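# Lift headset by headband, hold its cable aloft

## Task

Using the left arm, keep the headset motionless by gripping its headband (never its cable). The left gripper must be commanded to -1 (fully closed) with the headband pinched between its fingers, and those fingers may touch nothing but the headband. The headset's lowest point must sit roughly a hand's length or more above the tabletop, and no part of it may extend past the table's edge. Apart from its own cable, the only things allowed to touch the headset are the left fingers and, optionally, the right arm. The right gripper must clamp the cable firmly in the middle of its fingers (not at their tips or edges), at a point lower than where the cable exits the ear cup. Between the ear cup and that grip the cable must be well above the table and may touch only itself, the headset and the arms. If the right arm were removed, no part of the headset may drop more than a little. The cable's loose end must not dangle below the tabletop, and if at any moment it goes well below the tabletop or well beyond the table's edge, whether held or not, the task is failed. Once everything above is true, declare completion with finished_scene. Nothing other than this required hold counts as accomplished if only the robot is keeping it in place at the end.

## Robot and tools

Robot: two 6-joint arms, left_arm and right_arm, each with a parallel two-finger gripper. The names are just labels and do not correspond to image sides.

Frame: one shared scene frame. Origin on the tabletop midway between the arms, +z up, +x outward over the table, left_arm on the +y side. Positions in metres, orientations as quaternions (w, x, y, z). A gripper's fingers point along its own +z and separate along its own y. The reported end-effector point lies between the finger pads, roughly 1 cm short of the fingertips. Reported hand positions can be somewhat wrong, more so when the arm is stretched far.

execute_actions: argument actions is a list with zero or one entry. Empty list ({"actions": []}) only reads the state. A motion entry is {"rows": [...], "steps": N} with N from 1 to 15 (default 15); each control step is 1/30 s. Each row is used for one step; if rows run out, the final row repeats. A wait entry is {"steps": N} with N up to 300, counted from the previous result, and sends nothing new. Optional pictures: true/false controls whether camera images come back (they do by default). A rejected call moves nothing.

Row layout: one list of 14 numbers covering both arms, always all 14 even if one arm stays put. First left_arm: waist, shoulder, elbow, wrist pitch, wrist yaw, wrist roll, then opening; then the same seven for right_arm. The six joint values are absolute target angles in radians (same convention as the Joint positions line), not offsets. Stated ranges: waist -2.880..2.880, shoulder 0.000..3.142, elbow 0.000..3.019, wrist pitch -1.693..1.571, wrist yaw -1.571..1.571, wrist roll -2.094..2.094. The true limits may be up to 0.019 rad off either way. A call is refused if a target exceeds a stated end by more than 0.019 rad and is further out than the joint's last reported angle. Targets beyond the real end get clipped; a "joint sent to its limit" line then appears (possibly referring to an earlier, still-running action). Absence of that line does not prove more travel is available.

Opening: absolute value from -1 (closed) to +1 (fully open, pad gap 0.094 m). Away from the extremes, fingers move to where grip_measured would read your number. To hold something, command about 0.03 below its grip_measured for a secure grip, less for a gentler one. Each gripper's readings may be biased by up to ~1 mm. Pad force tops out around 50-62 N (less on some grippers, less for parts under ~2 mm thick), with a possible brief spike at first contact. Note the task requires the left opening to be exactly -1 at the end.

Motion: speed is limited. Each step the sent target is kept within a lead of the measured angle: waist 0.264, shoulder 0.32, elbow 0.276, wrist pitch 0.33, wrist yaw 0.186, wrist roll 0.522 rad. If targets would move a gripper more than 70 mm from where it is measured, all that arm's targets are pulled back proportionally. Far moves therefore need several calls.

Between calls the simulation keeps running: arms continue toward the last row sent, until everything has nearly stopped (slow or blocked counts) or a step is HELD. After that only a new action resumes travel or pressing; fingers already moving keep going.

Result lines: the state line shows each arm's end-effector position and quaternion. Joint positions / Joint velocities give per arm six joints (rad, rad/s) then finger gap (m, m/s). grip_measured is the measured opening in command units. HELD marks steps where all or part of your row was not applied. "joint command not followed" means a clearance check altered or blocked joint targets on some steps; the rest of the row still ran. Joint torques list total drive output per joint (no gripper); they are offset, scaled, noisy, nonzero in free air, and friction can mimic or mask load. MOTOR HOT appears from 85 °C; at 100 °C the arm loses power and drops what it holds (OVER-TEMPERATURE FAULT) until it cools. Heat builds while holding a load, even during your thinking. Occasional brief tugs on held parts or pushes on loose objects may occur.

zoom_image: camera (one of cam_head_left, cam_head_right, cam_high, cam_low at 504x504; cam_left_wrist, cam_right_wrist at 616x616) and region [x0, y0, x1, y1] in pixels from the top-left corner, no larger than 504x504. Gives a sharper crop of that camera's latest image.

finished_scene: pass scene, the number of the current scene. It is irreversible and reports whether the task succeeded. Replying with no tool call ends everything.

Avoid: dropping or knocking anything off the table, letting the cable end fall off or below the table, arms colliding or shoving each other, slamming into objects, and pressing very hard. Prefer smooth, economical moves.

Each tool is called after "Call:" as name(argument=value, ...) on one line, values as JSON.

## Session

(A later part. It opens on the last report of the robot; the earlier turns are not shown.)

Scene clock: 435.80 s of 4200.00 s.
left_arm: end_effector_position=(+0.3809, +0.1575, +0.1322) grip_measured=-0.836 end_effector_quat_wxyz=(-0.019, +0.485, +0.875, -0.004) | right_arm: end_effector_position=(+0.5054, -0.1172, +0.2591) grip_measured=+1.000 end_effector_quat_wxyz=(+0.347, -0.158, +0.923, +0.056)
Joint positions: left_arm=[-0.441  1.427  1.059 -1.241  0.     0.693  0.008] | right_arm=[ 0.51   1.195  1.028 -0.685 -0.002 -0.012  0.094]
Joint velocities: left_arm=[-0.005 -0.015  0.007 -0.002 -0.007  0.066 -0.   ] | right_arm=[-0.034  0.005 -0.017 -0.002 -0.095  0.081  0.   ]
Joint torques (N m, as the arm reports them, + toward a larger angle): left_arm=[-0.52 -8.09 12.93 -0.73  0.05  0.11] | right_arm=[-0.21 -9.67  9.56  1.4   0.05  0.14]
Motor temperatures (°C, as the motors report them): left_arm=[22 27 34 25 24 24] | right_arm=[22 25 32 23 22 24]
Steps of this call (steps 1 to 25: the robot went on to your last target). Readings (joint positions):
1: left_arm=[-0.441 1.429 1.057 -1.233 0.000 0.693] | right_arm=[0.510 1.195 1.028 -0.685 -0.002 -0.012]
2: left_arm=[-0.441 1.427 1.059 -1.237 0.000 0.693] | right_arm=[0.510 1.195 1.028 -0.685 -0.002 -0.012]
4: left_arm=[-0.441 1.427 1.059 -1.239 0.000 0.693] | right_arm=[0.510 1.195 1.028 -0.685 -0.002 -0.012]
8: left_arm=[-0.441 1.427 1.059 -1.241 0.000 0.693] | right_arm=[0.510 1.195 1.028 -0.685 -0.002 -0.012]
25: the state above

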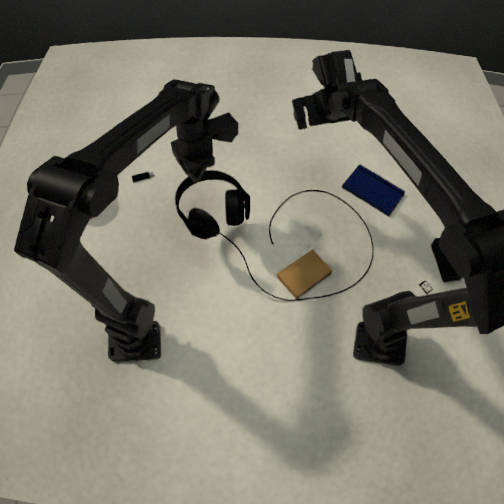

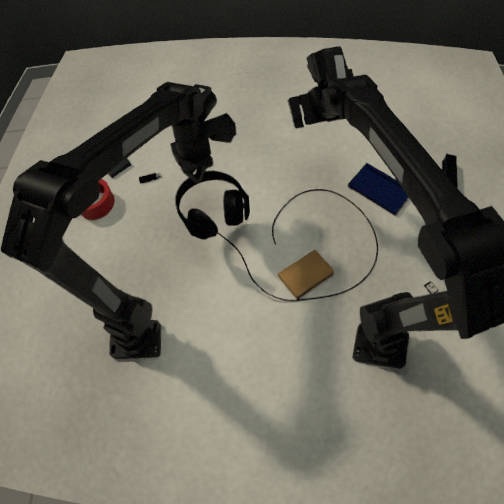

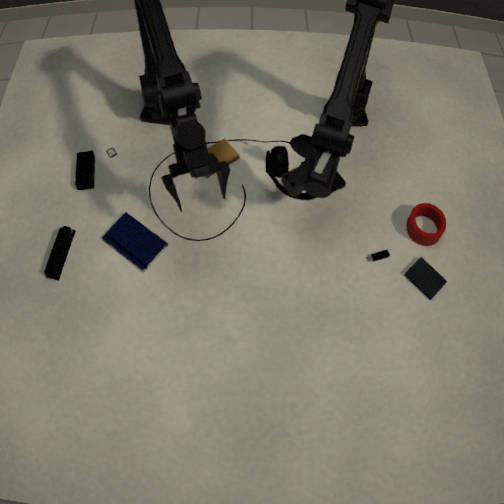

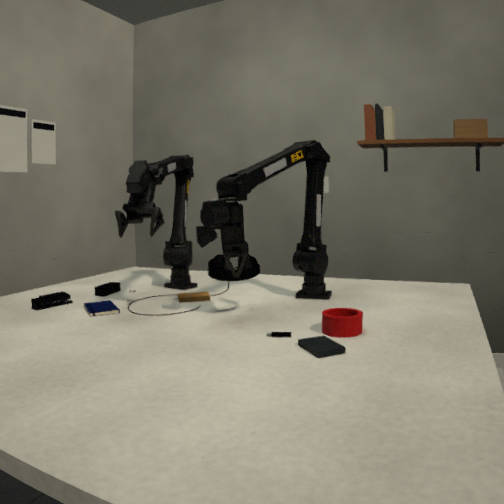

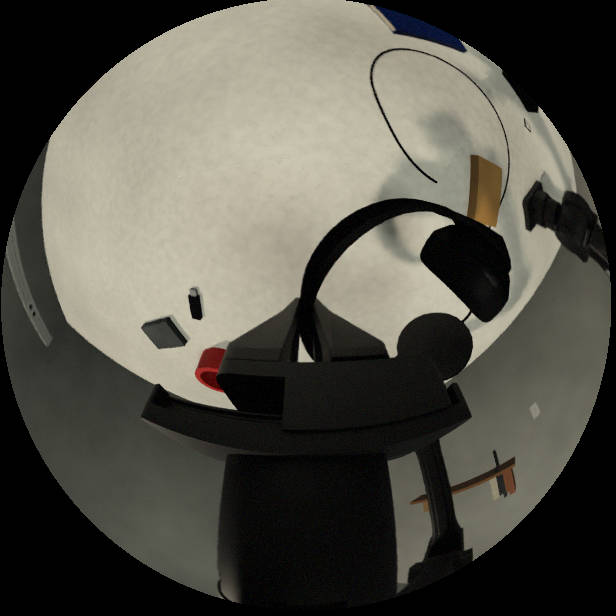

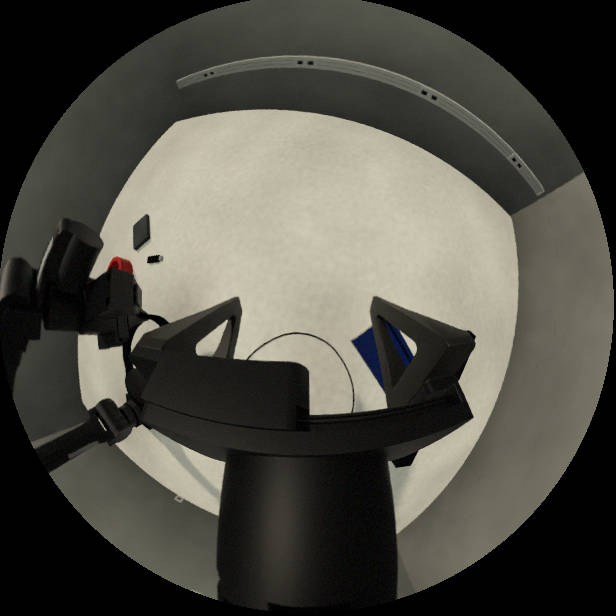

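Call:
execute_actions(actions=[{"rows": [[-0.441, 1.417, 1.110, -1.262, 0, 0.70, -1, 0.51, 1.193, 1.025, -0.685, 0.0, 0.0, 1],[-0.441, 1.418, 1.117, -1.268, 0, 0.70, -1, 0.52, 1.185, 1.018, -0.685, 0.0, 0.0, 1],[-0.441, 1.418, 1.127, -1.276, 0, 0.70, -1, 0.53, 1.173, 1.007, -0.685, 0.0, 0.0, 1],[-0.441, 1.419, 1.140, -1.287, 0, 0.70, -1, 0.54, 1.157, 0.993, -0.686, 0.0, 0.0, 1],[-0.441, 1.420, 1.156, -1.300, 0, 0.70, -1, 0.55, 1.137, 0.976, -0.686, 0.0, 0.0, 1],[-0.441, 1.421, 1.174, -1.315, 0, 0.70, -1, 0.56, 1.115, 0.956, -0.687, 0.0, 0.0, 1],[-0.441, 1.422, 1.193, -1.330, 0, 0.70, -1, 0.57, 1.092, 0.935, -0.687, 0.0, 0.0, 1],[-0.441, 1.423, 1.212, -1.346, 0, 0.70, -1, 0.58, 1.068, 0.914, -0.688, 0.0, 0.0, 1],[-0.441, 1.424, 1.231, -1.361, 0, 0.70, -1, 0.59, 1.044, 0.893, -0.689, 0.0, 0.0, 1],[-0.441, 1.425, 1.250, -1.377, 0, 0.70, -1, 0.60, 1.020, 0.872, -0.689, 0.0, 0.0, 1],[-0.441, 1.426, 1.270, -1.393, 0, 0.70, -1, 0.61, 0.996, 0.851, -0.69, 0.0, 0.0, 1],[-0.441, 1.427, 1.289, -1.409, 0, 0.70, -1, 0.62, 0.972, 0.830, -0.69, 0.0, 0.0, 1],[-0.441, 1.428, 1.309, -1.425, 0, 0.70, -1, 0.63, 0.948, 0.809, -0.691, 0.0, 0.0, 1],[-0.441, 1.428, 1.328, -1.441, 0, 0.70, -1, 0.64, 0.924, 0.788, -0.692, 0.0, 0.0, 1],[-0.441, 1.429, 1.348, -1.457, 0, 0.70, -1, 0.65, 0.900, 0.767, -0.692, 0.0, 0.0, 1]], "steps": 15}], pictures=false)

Call:
execute_actions(actions=[{"rows": [[-0.441, 1.430, 1.367, -1.473, 0, 0.70, -1, 0.66, 0.876, 0.746, -0.693, 0.0, 0.0, 1],[-0.441, 1.431, 1.387, -1.489, 0, 0.70, -1, 0.67, 0.852, 0.725, -0.693, 0.0, 0.0, 1],[-0.441, 1.432, 1.406, -1.505, 0, 0.70, -1, 0.68, 0.828, 0.704, -0.694, 0.0, 0.0, 1],[-0.441, 1.433, 1.426, -1.521, 0, 0.70, -1, 0.69, 0.804, 0.683, -0.695, 0.0, 0.0, 1],[-0.441, 1.434, 1.445, -1.537, 0, 0.70, -1, 0.70, 0.780, 0.662, -0.695, 0.0, 0.0, 1],[-0.441, 1.435, 1.465, -1.553, 0, 0.70, -1, 0.71, 0.756, 0.641, -0.696, 0.0, 0.0, 1],[-0.441, 1.436, 1.484, -1.569, 0, 0.70, -1, 0.72, 0.732, 0.620, -0.696, 0.0, 0.0, 1],[-0.441, 1.437, 1.503, -1.584, 0, 0.70, -1, 0.73, 0.708, 0.599, -0.697, 0.0, 0.0, 1],[-0.441, 1.438, 1.522, -1.600, 0, 0.70, -1, 0.74, 0.685, 0.578, -0.698, 0.0, 0.0, 1],[-0.441, 1.438, 1.540, -1.614, 0, 0.70, -1, 0.75, 0.663, 0.558, -0.698, 0.0, 0.0, 1],[-0.441, 1.439, 1.556, -1.627, 0, 0.70, -1, 0.76, 0.643, 0.540, -0.699, 0.0, 0.0, 1],[-0.441, 1.439, 1.569, -1.638, 0, 0.70, -1, 0.77, 0.627, 0.525, -0.699, 0.0, 0.0, 1],[-0.441, 1.440, 1.579, -1.646, 0, 0.70, -1, 0.78, 0.615, 0.513, -0.7, 0.0, 0.0, 1],[-0.441, 1.440, 1.586, -1.652, 0, 0.70, -1, 0.79, 0.606, 0.505, -0.7, 0.0, 0.0, 1],[-0.441, 1.440, 1.590, -1.655, 0, 0.70, -1, 0.80, 0.600, 0.500, -0.7, 0.0, 0.0, 1]], "steps": 15}], pictures=false)

Call:
execute_actions(actions=[{"steps": 30}])

Scene clock: 525.50 s of 4200.00 s.
left_arm: end_effector_position=(+0.4085, +0.1485, +0.2056) grip_measured=-0.836 end_effector_quat_wxyz=(-0.001, +0.485, +0.875, -0.000) | right_arm: end_effector_position=(+0.4093, -0.1017, +0.2386) grip_measured=+1.000 end_effector_quat_wxyz=(+0.351, -0.209, +0.910, +0.076)
Joint positions: left_arm=[-0.441  1.427  1.259 -1.405  0.     0.693  0.008] | right_arm=[ 0.624  0.955  0.803 -0.685 -0.001 -0.012  0.094]
Joint velocities: left_arm=[-0.005  0.005  0.608 -0.476 -0.051 -0.007  0.   ] | right_arm=[ 0.288 -0.874 -0.545 -0.002 -0.022 -0.007  0.   ]
Joint torques (N m, as the arm reports them, + toward a larger angle): left_arm=[-0.52 -8.18 14.01 -0.48  0.07  0.12] | right_arm=[ 0.28 -6.59  9.11  1.11 -0.01  0.15]
Motor temperatures (°C, as the motors report them): left_arm=[22 27 44 25 24 24] | right_arm=[22 25 32 23 22 24]
Steps of this call (steps 1 to 15: the robot went on to your last target; steps 16 to 90: nothing new was sent; then 86.20 s passed at rest; steps 91 to 105: all 15 steps of this action). Readings (joint positions):
91: left_arm=[-0.441 1.427 1.059 -1.242 0.000 0.693] | right_arm=[0.510 1.195 1.028 -0.685 -0.002 -0.012]
92: left_arm=[-0.441 1.427 1.059 -1.243 0.000 0.693] | right_arm=[0.510 1.195 1.027 -0.685 -0.002 -0.012]
94: left_arm=[-0.441 1.427 1.063 -1.254 0.000 0.693] | right_arm=[0.512 1.191 1.019 -0.685 -0.002 -0.012]
98: left_arm=[-0.441 1.427 1.107 -1.302 0.000 0.693] | right_arm=[0.540 1.143 0.952 -0.685 -0.001 -0.012]
105: the state above

Scene clock: 526.00 s of 4200.00 s.
left_arm: end_effector_position=(+0.4231, +0.1437, +0.3075) grip_measured=-0.836 end_effector_quat_wxyz=(+0.023, +0.485, +0.874, +0.004) | right_arm: end_effector_position=(+0.2999, -0.1042, +0.1885) grip_measured=+1.000 end_effector_quat_wxyz=(+0.363, -0.273, +0.885, +0.107)
Joint positions: left_arm=[-0.441  1.427  1.526 -1.624  0.     0.693  0.008] | right_arm=[ 0.77   0.616  0.509 -0.688 -0.001 -0.012  0.094]
Joint velocities: left_arm=[-0.005 -0.015  0.295 -0.203  0.007 -0.066  0.   ] | right_arm=[ 0.288 -0.357 -0.305 -0.027 -0.007 -0.007  0.   ]
Joint torques (N m, as the arm reports them, + toward a larger angle): left_arm=[-0.55 -7.65 13.39 -0.32  0.06  0.11] | right_arm=[ 0.48 -1.23 10.22  1.03  0.    0.15]
Motor temperatures (°C, as the motors report them): left_arm=[22 27 44 25 24 24] | right_arm=[22 25 32 23 22 24]
Steps of this call (steps 1 to 15: all 15 steps of this action). Readings (joint positions):
1: left_arm=[-0.441 1.427 1.280 -1.421 0.000 0.693] | right_arm=[0.634 0.927 0.784 -0.685 -0.001 -0.012]
2: left_arm=[-0.441 1.427 1.299 -1.437 0.000 0.693] | right_arm=[0.643 0.899 0.765 -0.685 -0.001 -0.012]
4: left_arm=[-0.441 1.427 1.336 -1.469 0.000 0.693] | right_arm=[0.661 0.848 0.725 -0.685 -0.001 -0.012]
8: left_arm=[-0.441 1.427 1.409 -1.535 0.000 0.693] | right_arm=[0.700 0.755 0.639 -0.685 -0.001 -0.012]
15: the state above

Scene clock: 527.00 s of 4200.00 s.
left_arm: end_effector_position=(+0.4228, +0.1438, +0.3132) grip_measured=-0.836 end_effector_quat_wxyz=(+0.023, +0.485, +0.874, +0.004) | right_arm: end_effector_position=(+0.2927, -0.1011, +0.1851) grip_measured=+1.000 end_effector_quat_wxyz=(+0.362, -0.282, +0.881, +0.111)
Joint positions: left_arm=[-0.441  1.427  1.542 -1.638  0.     0.693  0.008] | right_arm=[ 0.792  0.6    0.495 -0.689 -0.001 -0.012  0.094]
Joint velocities: left_arm=[-0.005 -0.005 -0.007  0.002 -0.007  0.007 -0.   ] | right_arm=[-0.015 -0.005 -0.027 -0.017 -0.037  0.125  0.   ]
Joint torques (N m, as the arm reports them, + toward a larger angle): left_arm=[-0.63 -7.47 13.64 -0.48  0.07  0.1 ] | right_arm=[ 0.4  -1.29 10.    0.96  0.    0.14]
Motor temperatures (°C, as the motors report them): left_arm=[22 27 44 25 24 24] | right_arm=[22 25 32 23 22 24]
Steps of this call (steps 1 to 30: the robot went on to your last target). Readings (joint positions):
1: left_arm=[-0.441 1.427 1.535 -1.629 0.000 0.693] | right_arm=[0.780 0.607 0.501 -0.688 -0.001 -0.012]
2: left_arm=[-0.441 1.427 1.540 -1.633 0.000 0.693] | right_arm=[0.787 0.601 0.497 -0.689 -0.001 -0.012]
4: left_arm=[-0.441 1.427 1.542 -1.635 0.000 0.693] | right_arm=[0.792 0.600 0.495 -0.689 -0.001 -0.012]
8: left_arm=[-0.441 1.427 1.542 -1.638 0.000 0.693] | right_arm=[0.792 0.600 0.495 -0.689 -0.001 -0.012]
30: the state above
All arms were judged still, so your last target was given up. Only a new action makes them travel on or press farther. Fingers that are still opening or closing keep moving.

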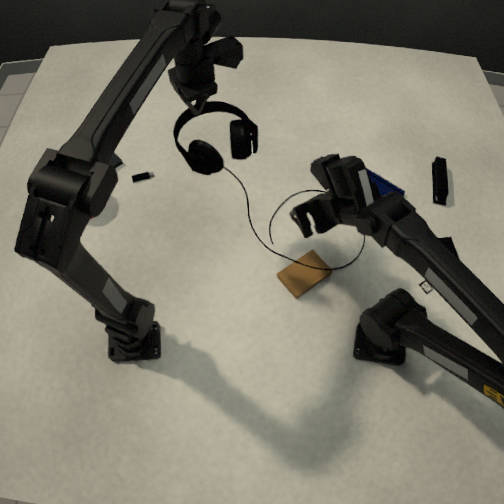

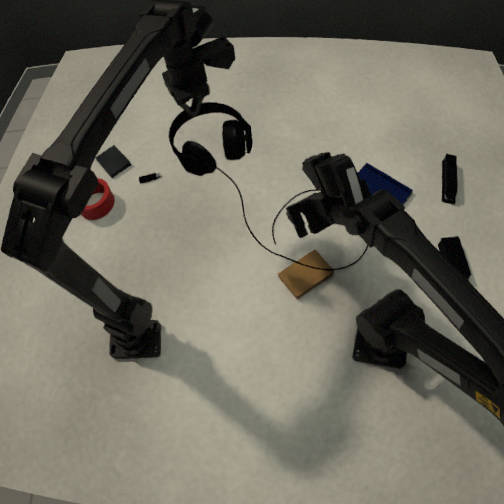

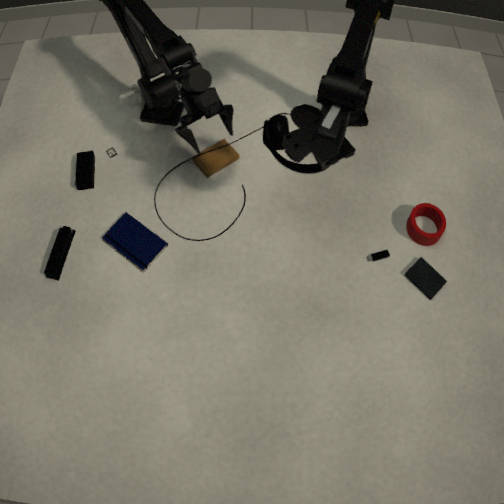

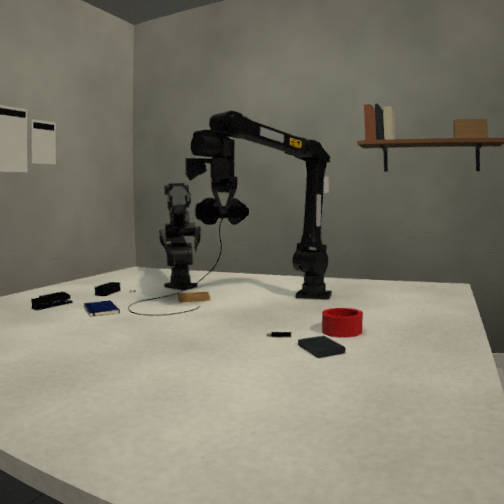

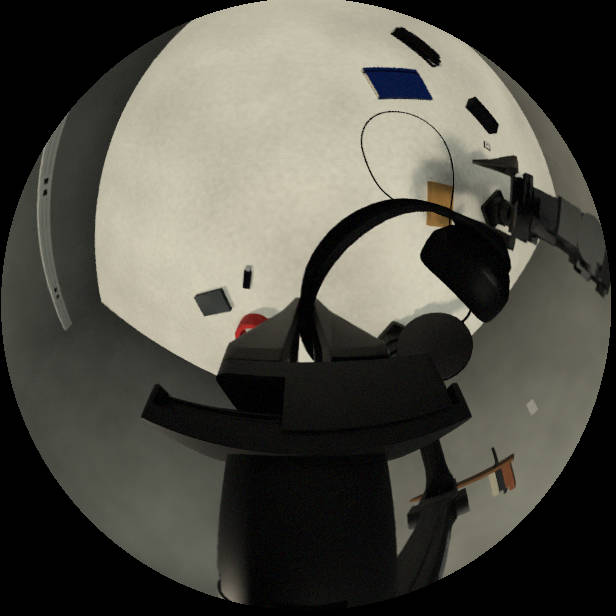

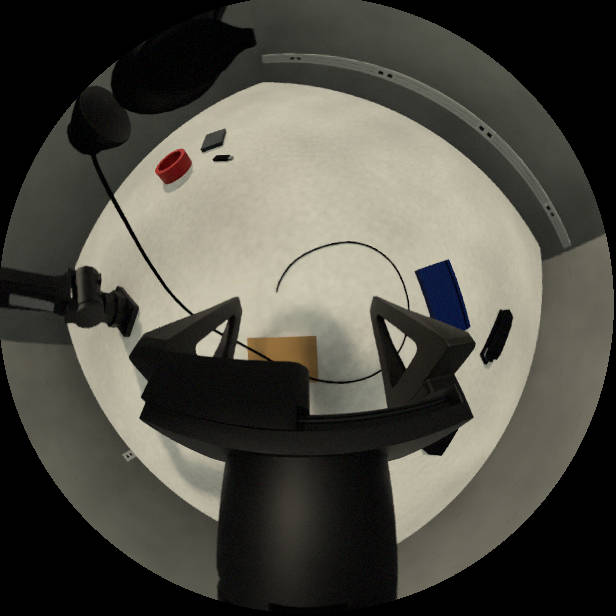

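Call:
execute_actions(actions=[{"rows": [[-0.441, 1.430, 1.585, -1.65, 0, 0.70, -1, 0.80, 0.600, 0.500, -0.7, 0.0, 0.0, 1],[-0.441, 1.430, 1.58, -1.645, 0, 0.70, -1, 0.815, 0.600, 0.500, -0.7, 0.0, 0.0, 1],[-0.441, 1.430, 1.575, -1.64, 0, 0.70, -1, 0.835, 0.600, 0.500, -0.7, 0.0, 0.0, 1],[-0.441, 1.430, 1.57, -1.64, 0, 0.70, -1, 0.86, 0.600, 0.500, -0.7, 0.0, 0.0, 1],[-0.441, 1.430, 1.565, -1.64, 0, 0.70, -1, 0.89, 0.600, 0.500, -0.7, 0.0, 0.0, 1],[-0.441, 1.430, 1.56, -1.64, 0, 0.70, -1, 0.925, 0.600, 0.500, -0.7, 0.0, 0.0, 1],[-0.441, 1.430, 1.56, -1.64, 0, 0.70, -1, 0.96, 0.600, 0.500, -0.7, 0.0, 0.0, 1],[-0.441, 1.430, 1.56, -1.64, 0, 0.70, -1, 0.995, 0.600, 0.500, -0.7, 0.0, 0.0, 1],[-0.441, 1.430, 1.56, -1.64, 0, 0.70, -1, 1.03, 0.600, 0.500, -0.7, 0.0, 0.0, 1],[-0.441, 1.430, 1.56, -1.64, 0, 0.70, -1, 1.065, 0.600, 0.500, -0.7, 0.0, 0.0, 1],[-0.441, 1.430, 1.56, -1.64, 0, 0.70, -1, 1.10, 0.600, 0.500, -0.7, 0.0, 0.0, 1],[-0.441, 1.430, 1.56, -1.64, 0, 0.70, -1, 1.13, 0.600, 0.500, -0.7, 0.0, 0.0, 1],[-0.441, 1.430, 1.56, -1.64, 0, 0.70, -1, 1.155, 0.600, 0.500, -0.7, 0.0, 0.0, 1],[-0.441, 1.430, 1.56, -1.64, 0, 0.70, -1, 1.175, 0.600, 0.500, -0.7, 0.0, 0.0, 1],[-0.441, 1.430, 1.56, -1.64, 0, 0.70, -1, 1.19, 0.600, 0.500, -0.7, 0.0, 0.0, 1]], "steps": 15}], pictures=false)

Call:
execute_actions(actions=[{"steps": 25}])

Scene clock: 564.43 s of 4200.00 s.
left_arm: end_effector_position=(+0.4228, +0.1438, +0.3132) grip_measured=-0.836 end_effector_quat_wxyz=(+0.023, +0.485, +0.874, +0.004) | right_arm: end_effector_position=(+0.2163, -0.0250, +0.1851) grip_measured=+1.000 end_effector_quat_wxyz=(+0.336, -0.436, +0.816, +0.174)
Joint positions: left_arm=[-0.441  1.427  1.542 -1.638  0.     0.693  0.008] | right_arm=[ 1.154  0.6    0.495 -0.689  0.    -0.012  0.094]
Joint velocities: left_arm=[-0.005 -0.005 -0.002  0.017 -0.022  0.081 -0.001] | right_arm=[ 0.689 -0.005 -0.012  0.012  0.007  0.066  0.   ]
Joint torques (N m, as the arm reports them, + toward a larger angle): left_arm=[-0.47 -8.28 11.11  0.19  0.05  0.1 ] | right_arm=[-0.62 -1.16  9.91  1.01 -0.03  0.15]
Motor temperatures (°C, as the motors report them): left_arm=[22 27 47 24 24 24] | right_arm=[22 24 33 23 22 24]
Steps of this call (steps 1 to 90: nothing new was sent; then 33.93 s passed at rest; steps 91 to 105: all 15 steps of this action). Readings (joint positions):
91: left_arm=[-0.441 1.427 1.542 -1.638 0.000 0.693] | right_arm=[0.792 0.600 0.495 -0.689 -0.001 -0.012]
92: left_arm=[-0.441 1.427 1.542 -1.638 0.000 0.693] | right_arm=[0.793 0.600 0.495 -0.689 -0.001 -0.012]
94: left_arm=[-0.441 1.427 1.542 -1.638 0.000 0.693] | right_arm=[0.805 0.600 0.495 -0.689 -0.000 -0.012]
98: left_arm=[-0.441 1.427 1.542 -1.638 0.000 0.693] | right_arm=[0.909 0.600 0.495 -0.689 0.001 -0.012]
105: the state above

Scene clock: 565.27 s of 4200.00 s.
left_arm: end_effector_position=(+0.4228, +0.1438, +0.3132) grip_measured=-0.836 end_effector_quat_wxyz=(+0.023, +0.485, +0.874, +0.004) | right_arm: end_effector_position=(+0.2070, -0.0189, +0.1851) grip_measured=+1.000 end_effector_quat_wxyz=(+0.333, -0.451, +0.808, +0.181)
Joint positions: left_arm=[-0.441  1.427  1.542 -1.638  0.     0.693  0.008] | right_arm=[ 1.191  0.6    0.495 -0.689 -0.    -0.012  0.094]
Joint velocities: left_arm=[-0.005  0.015  0.002  0.012  0.066 -0.037 -0.   ] | right_arm=[ 0.005 -0.005  0.012  0.007 -0.066  0.037  0.   ]
Joint torques (N m, as the arm reports them, + toward a larger angle): left_arm=[-0.58 -8.4  11.1   0.18  0.05  0.1 ] | right_arm=[-0.19 -1.26  9.93  0.99 -0.02  0.15]
Motor temperatures (°C, as the motors report them): left_arm=[22 27 47 24 24 24] | right_arm=[22 24 33 23 22 24]
Steps of this call (steps 1 to 25: the robot went on to your last target). Readings (joint positions):
1: left_arm=[-0.441 1.427 1.542 -1.638 0.000 0.693] | right_arm=[1.174 0.600 0.495 -0.689 -0.000 -0.012]
2: left_arm=[-0.441 1.427 1.542 -1.638 0.000 0.693] | right_arm=[1.186 0.600 0.495 -0.689 -0.000 -0.012]
4: left_arm=[-0.441 1.427 1.542 -1.638 0.000 0.693] | right_arm=[1.191 0.600 0.495 -0.689 -0.000 -0.012]
8: left_arm=[-0.441 1.427 1.542 -1.638 0.000 0.693] | right_arm=[1.191 0.600 0.495 -0.689 -0.000 -0.012]
25: the state above

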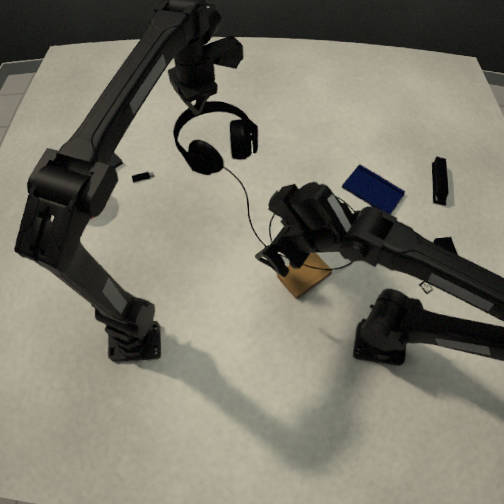

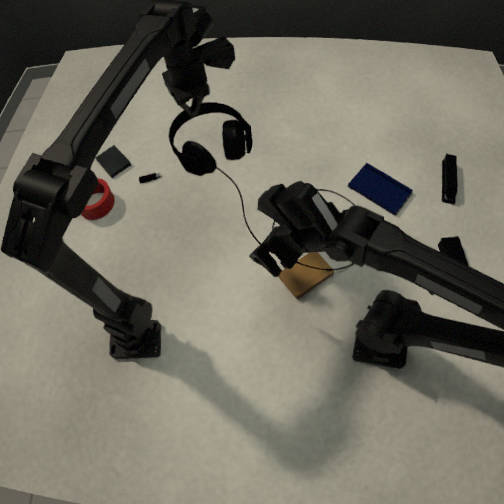

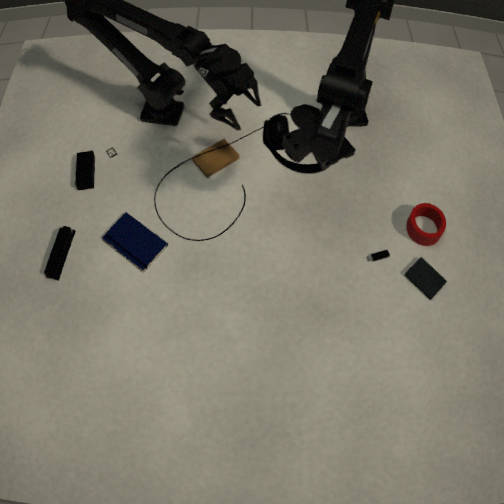

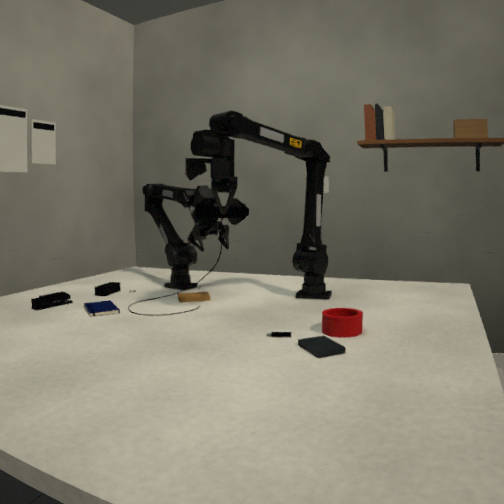

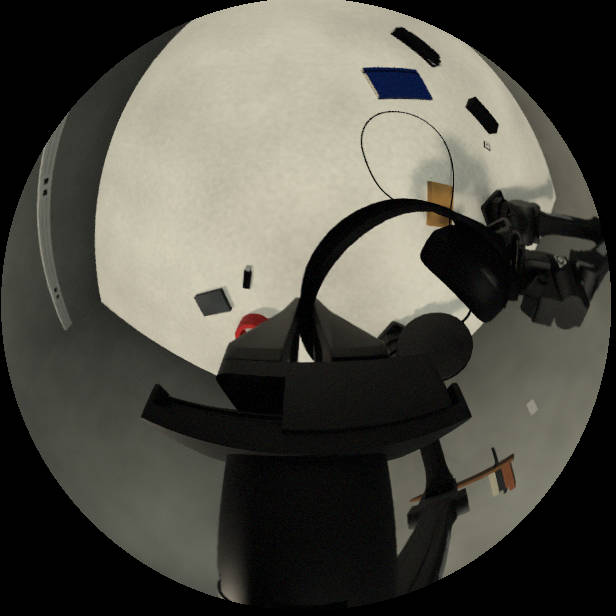

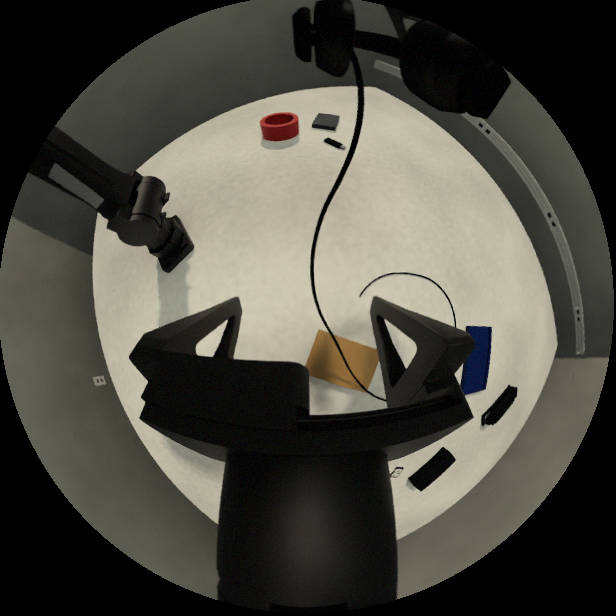

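Call:
zoom_image(camera="cam_head_left", region=[170, 110, 350, 290])

Call:
zoom_image(camera="cam_low", region=[150, 180, 280, 310])

Call:
zoom_image(camera="cam_high", region=[180, 50, 340, 210])

Region (170, 110, 350, 290) of cam_head_left's 504x504 image, scaled by 2.800, with more detail than that image has.

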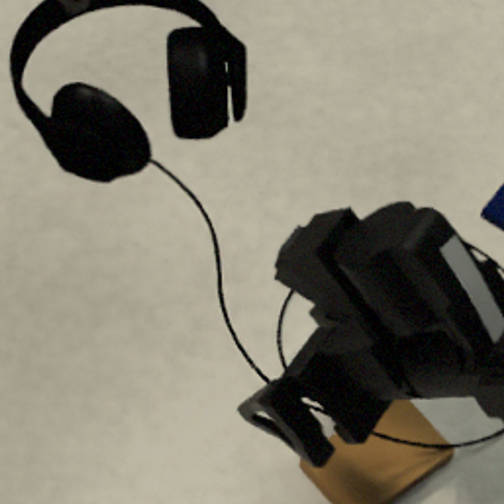

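Region (150, 180, 280, 310) of cam_low's 504x504 image, scaled by 3.877, with more detail than that image has.

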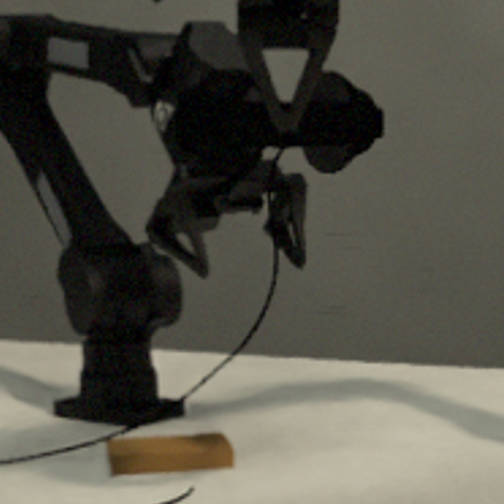

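Region (180, 50, 340, 210) of cam_high's 504x504 image, scaled by 3.150, with more detail than that image has.

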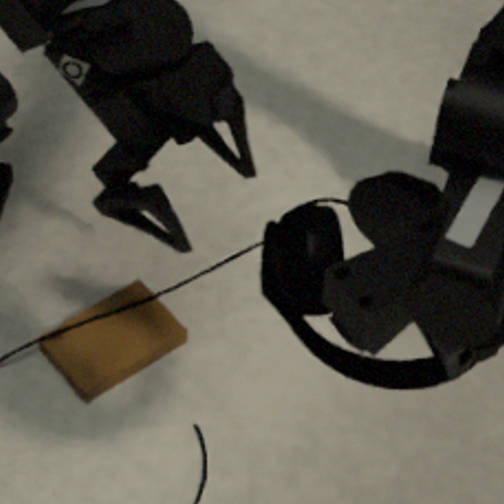

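Call:
execute_actions(actions=[{"rows": [[-0.438, 1.430, 1.575, -1.645, 0, 0.70, -1, 1.19, 0.598, 0.488, -0.675, 0.0, 0.0, 1],[-0.432, 1.430, 1.588, -1.65, 0, 0.70, -1, 1.19, 0.595, 0.476, -0.652, 0.0, 0.0, 1],[-0.424, 1.430, 1.597, -1.654, 0, 0.70, -1, 1.19, 0.591, 0.460, -0.622, 0.0, 0.0, 1],[-0.414, 1.430, 1.604, -1.657, 0, 0.70, -1, 1.19, 0.586, 0.441, -0.586, 0.0, 0.0, 1],[-0.403, 1.430, 1.611, -1.66, 0, 0.70, -1, 1.19, 0.580, 0.420, -0.546, 0.0, 0.0, 1],[-0.391, 1.430, 1.618, -1.663, 0, 0.70, -1, 1.19, 0.574, 0.398, -0.504, 0.0, 0.0, 1],[-0.379, 1.430, 1.625, -1.666, 0, 0.70, -1, 1.19, 0.568, 0.375, -0.461, 0.0, 0.0, 1],[-0.367, 1.430, 1.632, -1.669, 0, 0.70, -1, 1.19, 0.562, 0.352, -0.418, 0.0, 0.0, 1],[-0.355, 1.430, 1.639, -1.672, 0, 0.70, -1, 1.19, 0.556, 0.329, -0.375, 0.0, 0.0, 1],[-0.343, 1.430, 1.645, -1.674, 0, 0.70, -1, 1.19, 0.550, 0.306, -0.332, 0.0, 0.0, 1],[-0.331, 1.430, 1.651, -1.676, 0, 0.70, -1, 1.19, 0.545, 0.285, -0.292, 0.0, 0.0, 1],[-0.320, 1.430, 1.656, -1.678, 0, 0.70, -1, 1.19, 0.540, 0.266, -0.256, 0.0, 0.0, 1],[-0.311, 1.430, 1.660, -1.679, 0, 0.70, -1, 1.19, 0.536, 0.250, -0.225, 0.0, 0.0, 1],[-0.304, 1.430, 1.663, -1.68, 0, 0.70, -1, 1.19, 0.533, 0.237, -0.200, 0.0, 0.0, 1],[-0.30, 1.430, 1.665, -1.68, 0, 0.70, -1, 1.19, 0.530, 0.227, -0.18, 0.0, 0.0, 1]], "steps": 15}], pictures=false)

Call:
execute_actions(actions=[{"steps": 40}])

Scene clock: 653.80 s of 4200.00 s.
left_arm: end_effector_position=(+0.4426, +0.1952, +0.3370) grip_measured=-0.836 end_effector_quat_wxyz=(+0.042, +0.428, +0.903, +0.011) | right_arm: end_effector_position=(+0.2103, -0.0137, +0.1403) grip_measured=+1.000 end_effector_quat_wxyz=(+0.424, -0.427, +0.765, +0.230)
Joint positions: left_arm=[-0.314  1.427  1.603 -1.66  -0.001  0.693  0.008] | right_arm=[ 1.191  0.545  0.245 -0.263 -0.    -0.012  0.094]
Joint velocities: left_arm=[ 0.337 -0.005  0.149 -0.007 -0.022 -0.022 -0.001] | right_arm=[ 0.005 -0.103 -0.413  0.823 -0.051  0.037  0.   ]
Joint torques (N m, as the arm reports them, + toward a larger angle): left_arm=[-1.29 -8.31 14.14 -0.4   0.1   0.09] | right_arm=[-0.17 -1.09 10.05  2.72  0.    0.15]
Motor temperatures (°C, as the motors report them): left_arm=[22 27 44 24 24 24] | right_arm=[22 24 34 23 22 24]
Steps of this call (steps 1 to 15: the robot went on to your last target; steps 16 to 90: nothing new was sent; then 85.03 s passed at rest; steps 91 to 105: all 15 steps of this action). Readings (joint positions):
91: left_arm=[-0.441 1.427 1.542 -1.638 0.000 0.693] | right_arm=[1.191 0.600 0.495 -0.689 -0.000 -0.012]
92: left_arm=[-0.441 1.427 1.542 -1.638 0.000 0.693] | right_arm=[1.191 0.600 0.492 -0.686 -0.000 -0.012]
94: left_arm=[-0.440 1.427 1.542 -1.638 0.000 0.693] | right_arm=[1.191 0.598 0.476 -0.656 -0.000 -0.012]
98: left_arm=[-0.413 1.427 1.552 -1.647 0.000 0.693] | right_arm=[1.191 0.584 0.396 -0.522 -0.000 -0.012]
105: the state above

Scene clock: 655.13 s of 4200.00 s.
left_arm: end_effector_position=(+0.4448, +0.2042, +0.3397) grip_measured=-0.836 end_effector_quat_wxyz=(+0.044, +0.418, +0.907, +0.012) | right_arm: end_effector_position=(+0.2111, -0.0124, +0.1410) grip_measured=+1.000 end_effector_quat_wxyz=(+0.439, -0.422, +0.756, +0.239)
Joint positions: left_arm=[-0.293  1.427  1.61  -1.663 -0.001  0.693  0.008] | right_arm=[ 1.191  0.539  0.222 -0.207 -0.    -0.012  0.094]
Joint velocities: left_arm=[-0.005 -0.015  0.017  0.002 -0.022  0.037  0.001] | right_arm=[-0.005 -0.005  0.002 -0.012  0.007 -0.066  0.   ]
Joint torques (N m, as the arm reports them, + toward a larger angle): left_arm=[-1.09 -8.39 14.23 -0.34  0.12  0.1 ] | right_arm=[-0.31 -1.24  9.76  2.88 -0.01  0.15]
Motor temperatures (°C, as the motors report them): left_arm=[22 27 45 24 24 24] | right_arm=[22 24 34 23 22 24]
Steps of this call (steps 1 to 30: the robot went on to your last target; steps 31 to 40: nothing new was sent). Readings (joint positions):
1: left_arm=[-0.304 1.427 1.607 -1.661 -0.001 0.693] | right_arm=[1.191 0.542 0.233 -0.242 -0.000 -0.012]
2: left_arm=[-0.297 1.427 1.609 -1.661 -0.001 0.693] | right_arm=[1.191 0.540 0.225 -0.229 -0.000 -0.012]
4: left_arm=[-0.292 1.427 1.610 -1.662 -0.001 0.693] | right_arm=[1.191 0.539 0.222 -0.217 -0.000 -0.012]
8: left_arm=[-0.293 1.427 1.610 -1.663 -0.001 0.693] | right_arm=[1.191 0.539 0.222 -0.207 -0.000 -0.012]
40: the state above
All arms were judged still, so your last target was given up. Only a new action makes them travel on or press farther. Fingers that are still opening or closing keep moving.

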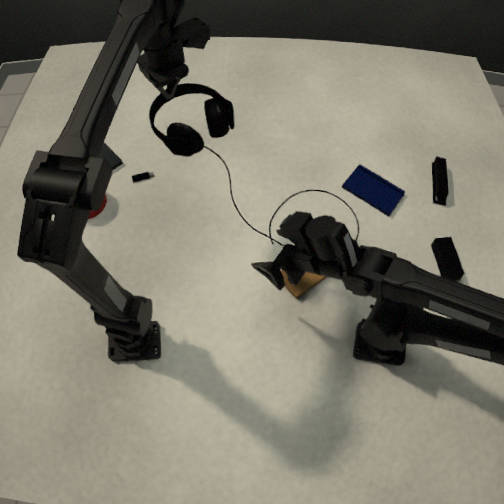

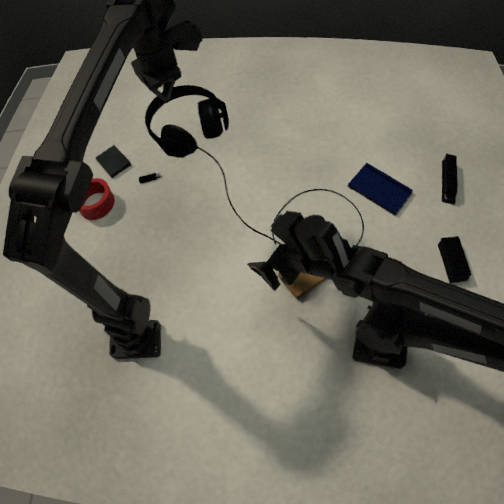

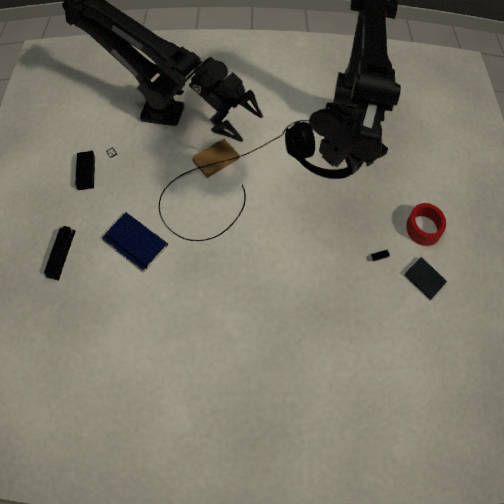

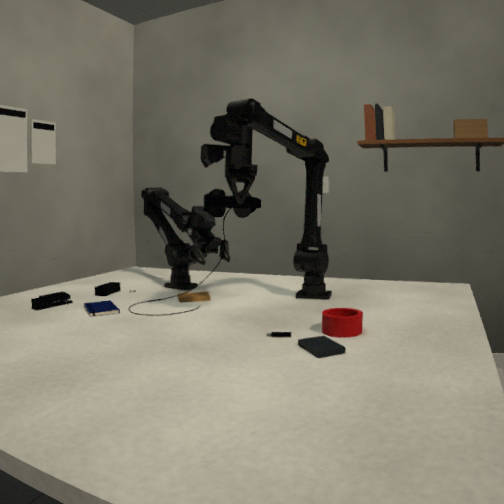

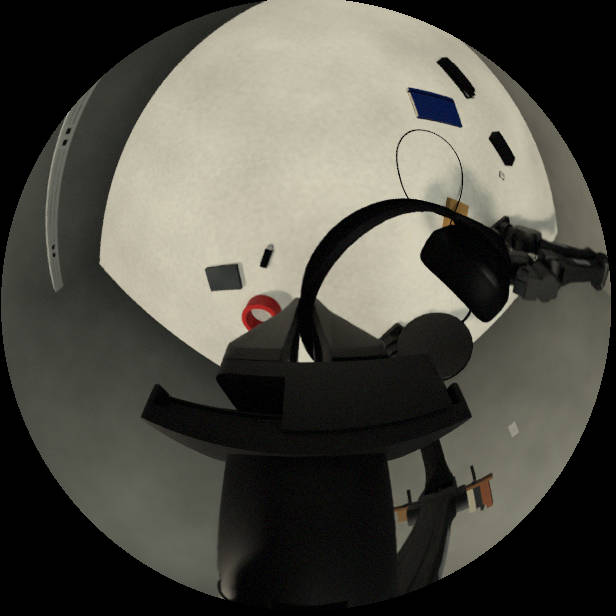

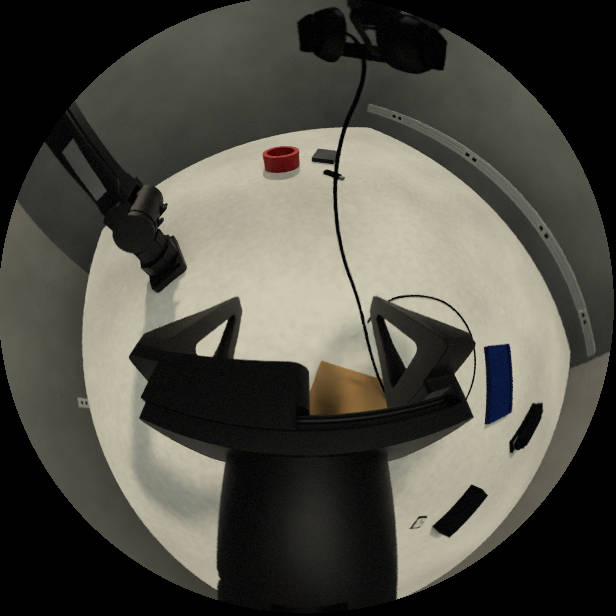

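Call:
execute_actions(actions=[{"rows": [[-0.295, 1.430, 1.66, -1.675, 0, 0.70, -1, 1.188, 0.545, 0.24, -0.175, 0.0, 0.0, 1],[-0.295, 1.430, 1.655, -1.67, 0, 0.70, -1, 1.185, 0.557, 0.25, -0.167, 0.0, 0.0, 1],[-0.295, 1.430, 1.65, -1.665, 0, 0.70, -1, 1.181, 0.574, 0.257, -0.155, 0.0, 0.0, 1],[-0.295, 1.430, 1.645, -1.665, 0, 0.70, -1, 1.176, 0.595, 0.263, -0.140, 0.0, 0.0, 1],[-0.295, 1.430, 1.64, -1.665, 0, 0.70, -1, 1.171, 0.620, 0.270, -0.122, 0.0, 0.0, 1],[-0.295, 1.430, 1.635, -1.665, 0, 0.70, -1, 1.166, 0.647, 0.277, -0.102, 0.0, 0.0, 1],[-0.295, 1.430, 1.63, -1.665, 0, 0.70, -1, 1.161, 0.675, 0.285, -0.082, 0.0, 0.0, 1],[-0.295, 1.430, 1.63, -1.665, 0, 0.70, -1, 1.156, 0.703, 0.293, -0.061, 0.0, 0.0, 1],[-0.295, 1.430, 1.63, -1.665, 0, 0.70, -1, 1.151, 0.731, 0.302, -0.041, 0.0, 0.0, 1],[-0.295, 1.430, 1.63, -1.665, 0, 0.70, -1, 1.146, 0.759, 0.311, -0.020, 0.0, 0.0, 1],[-0.295, 1.430, 1.63, -1.665, 0, 0.70, -1, 1.141, 0.786, 0.320, 0.0, 0.0, 0.0, 1],[-0.295, 1.430, 1.63, -1.665, 0, 0.70, -1, 1.136, 0.811, 0.329, 0.019, 0.0, 0.0, 1],[-0.295, 1.430, 1.63, -1.665, 0, 0.70, -1, 1.131, 0.833, 0.337, 0.036, 0.0, 0.0, 1],[-0.295, 1.430, 1.63, -1.665, 0, 0.70, -1, 1.127, 0.851, 0.344, 0.05, 0.0, 0.0, 1],[-0.295, 1.430, 1.63, -1.665, 0, 0.70, -1, 1.124, 0.865, 0.35, 0.06, 0.0, 0.0, 1]], "steps": 15}], pictures=false)

Call:
execute_actions(actions=[{"steps": 30}])

Scene clock: 682.23 s of 4200.00 s.
left_arm: end_effector_position=(+0.4448, +0.2042, +0.3397) grip_measured=-0.836 end_effector_quat_wxyz=(+0.044, +0.418, +0.907, +0.012) | right_arm: end_effector_position=(+0.2497, +0.0163, +0.1277) grip_measured=+1.000 end_effector_quat_wxyz=(+0.435, -0.407, +0.772, +0.223)
Joint positions: left_arm=[-0.293  1.427  1.61  -1.663 -0.001  0.693  0.008] | right_arm=[ 1.142  0.835  0.282  0.003 -0.    -0.012  0.094]
Joint velocities: left_arm=[-0.015  0.005 -0.007 -0.012 -0.022  0.022 -0.   ] | right_arm=[-0.132  0.601  0.286  0.447  0.022  0.066  0.   ]
Joint torques (N m, as the arm reports them, + toward a larger angle): left_arm=[-0.71 -8.3  11.28  0.25  0.13  0.1 ] | right_arm=[-1.27 -3.5  12.68  2.61 -0.01  0.15]
Motor temperatures (°C, as the motors report them): left_arm=[22 27 50 24 24 24] | right_arm=[22 24 34 23 22 24]
Steps of this call (steps 1 to 90: nothing new was sent; then 23.60 s passed at rest; steps 91 to 105: all 15 steps of this action). Readings (joint positions):
91: left_arm=[-0.293 1.427 1.610 -1.663 -0.001 0.693] | right_arm=[1.191 0.539 0.222 -0.205 -0.000 -0.012]
92: left_arm=[-0.293 1.427 1.610 -1.663 -0.001 0.693] | right_arm=[1.191 0.539 0.222 -0.203 -0.000 -0.012]
94: left_arm=[-0.293 1.427 1.610 -1.663 -0.001 0.693] | right_arm=[1.191 0.549 0.222 -0.188 -0.000 -0.012]
98: left_arm=[-0.293 1.427 1.610 -1.663 -0.001 0.693] | right_arm=[1.180 0.632 0.225 -0.125 -0.000 -0.012]
105: the state above

Scene clock: 683.23 s of 4200.00 s.
left_arm: end_effector_position=(+0.4448, +0.2042, +0.3397) grip_measured=-0.836 end_effector_quat_wxyz=(+0.044, +0.418, +0.907, +0.012) | right_arm: end_effector_position=(+0.2588, +0.0245, +0.1359) grip_measured=+1.000 end_effector_quat_wxyz=(+0.445, -0.401, +0.769, +0.225)
Joint positions: left_arm=[-0.293  1.427  1.61  -1.663 -0.001  0.693  0.008] | right_arm=[ 1.135  0.869  0.306  0.036 -0.    -0.012  0.094]
Joint velocities: left_arm=[-0.005 -0.005 -0.022 -0.002 -0.022  0.037 -0.001] | right_arm=[-0.005  0.015 -0.012  0.012 -0.007  0.007  0.   ]
Joint torques (N m, as the arm reports them, + toward a larger angle): left_arm=[-0.67 -8.18 11.26  0.28  0.13  0.1 ] | right_arm=[-1.06 -3.88 12.08  2.81  0.    0.15]
Motor temperatures (°C, as the motors report them): left_arm=[22 27 50 24 24 24] | right_arm=[22 24 34 23 22 24]
Steps of this call (steps 1 to 30: the robot went on to your last target). Readings (joint positions):
1: left_arm=[-0.293 1.427 1.610 -1.663 -0.001 0.693] | right_arm=[1.139 0.852 0.291 0.016 -0.000 -0.012]
2: left_arm=[-0.293 1.427 1.610 -1.663 -0.001 0.693] | right_arm=[1.136 0.864 0.299 0.024 -0.000 -0.012]
4: left_arm=[-0.293 1.427 1.610 -1.663 -0.001 0.693] | right_arm=[1.135 0.869 0.305 0.032 -0.000 -0.012]
8: left_arm=[-0.293 1.427 1.610 -1.663 -0.001 0.693] | right_arm=[1.135 0.869 0.306 0.036 -0.000 -0.012]
30: the state above
All arms were judged still, so your last target was given up. Only a new action makes them travel on or press farther. Fingers that are still opening or closing keep moving.

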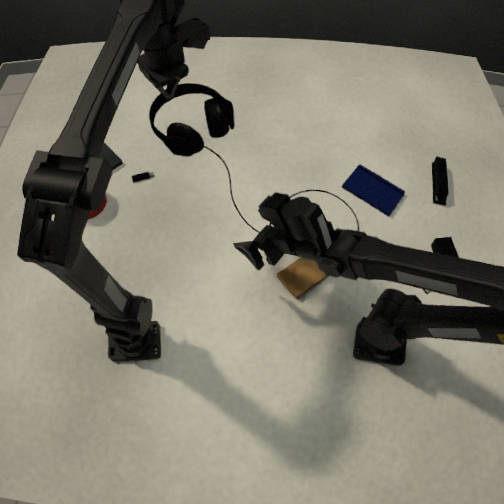

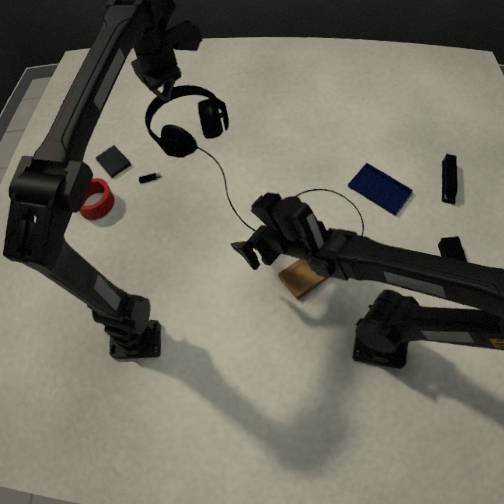

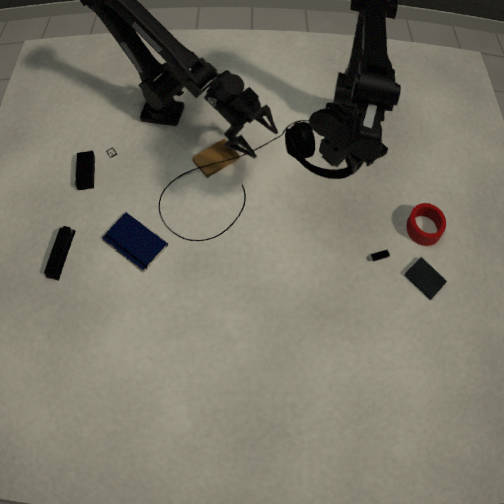

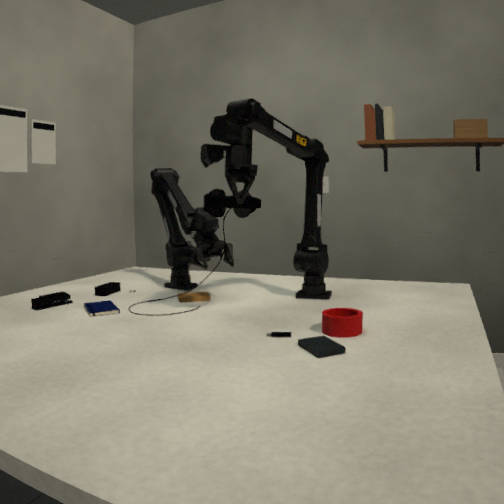

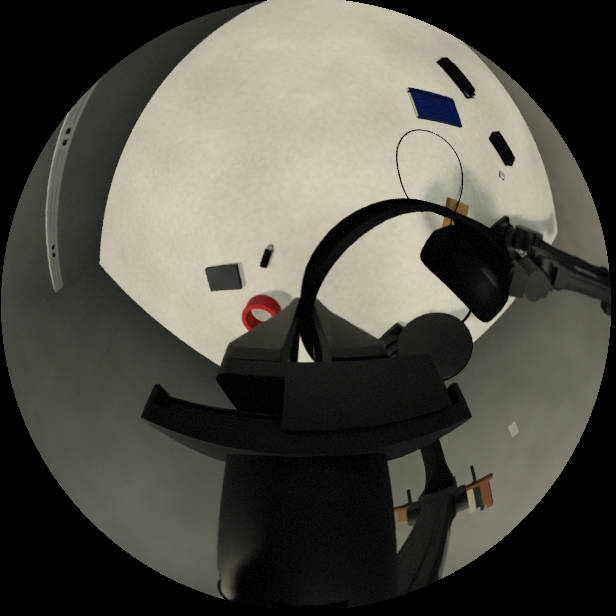

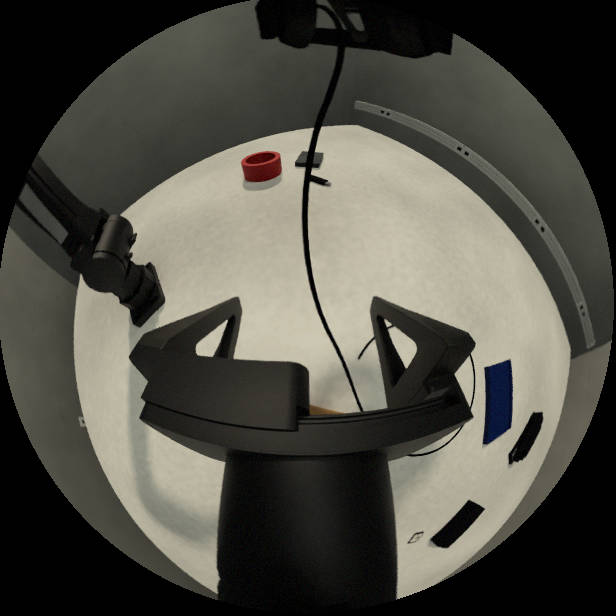

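Call:
zoom_image(camera="cam_head_left", region=[170, 130, 330, 290])

Call:
zoom_image(camera="cam_low", region=[160, 180, 280, 300])

Call:
zoom_image(camera="cam_high", region=[200, 70, 340, 210])

Region (170, 130, 330, 290) of cam_head_left's 504x504 image, scaled by 3.150, with more detail than that image has.

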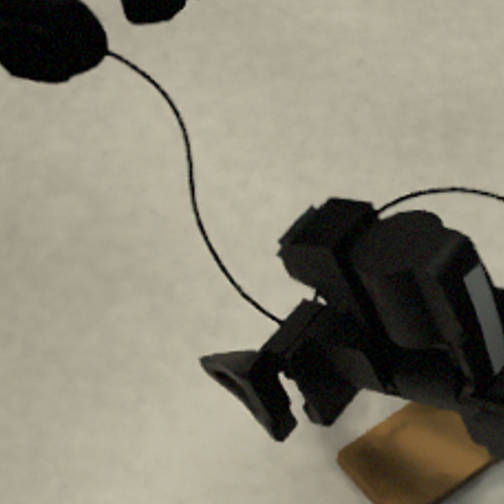

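Region (160, 180, 280, 300) of cam_low's 504x504 image, scaled by 4.200, with more detail than that image has.

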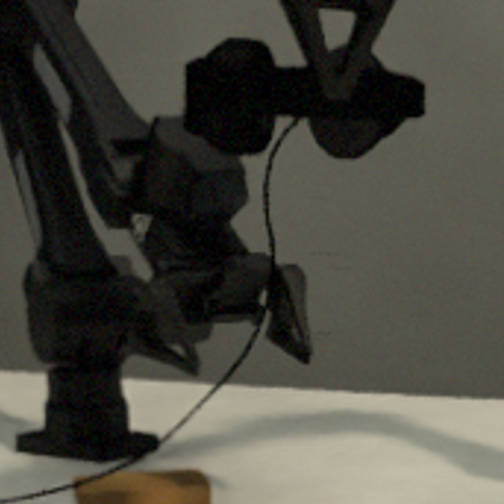

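Region (200, 70, 340, 210) of cam_high's 504x504 image, scaled by 3.600, with more detail than that image has.

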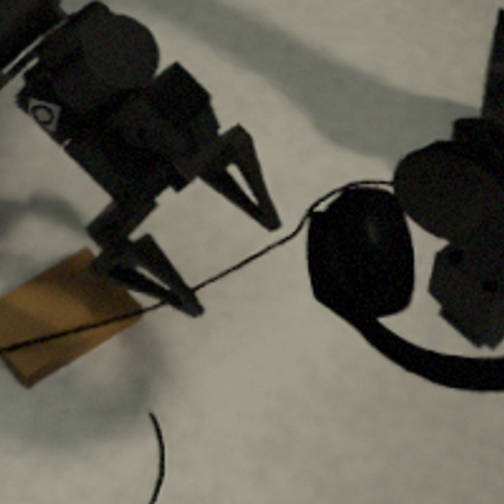

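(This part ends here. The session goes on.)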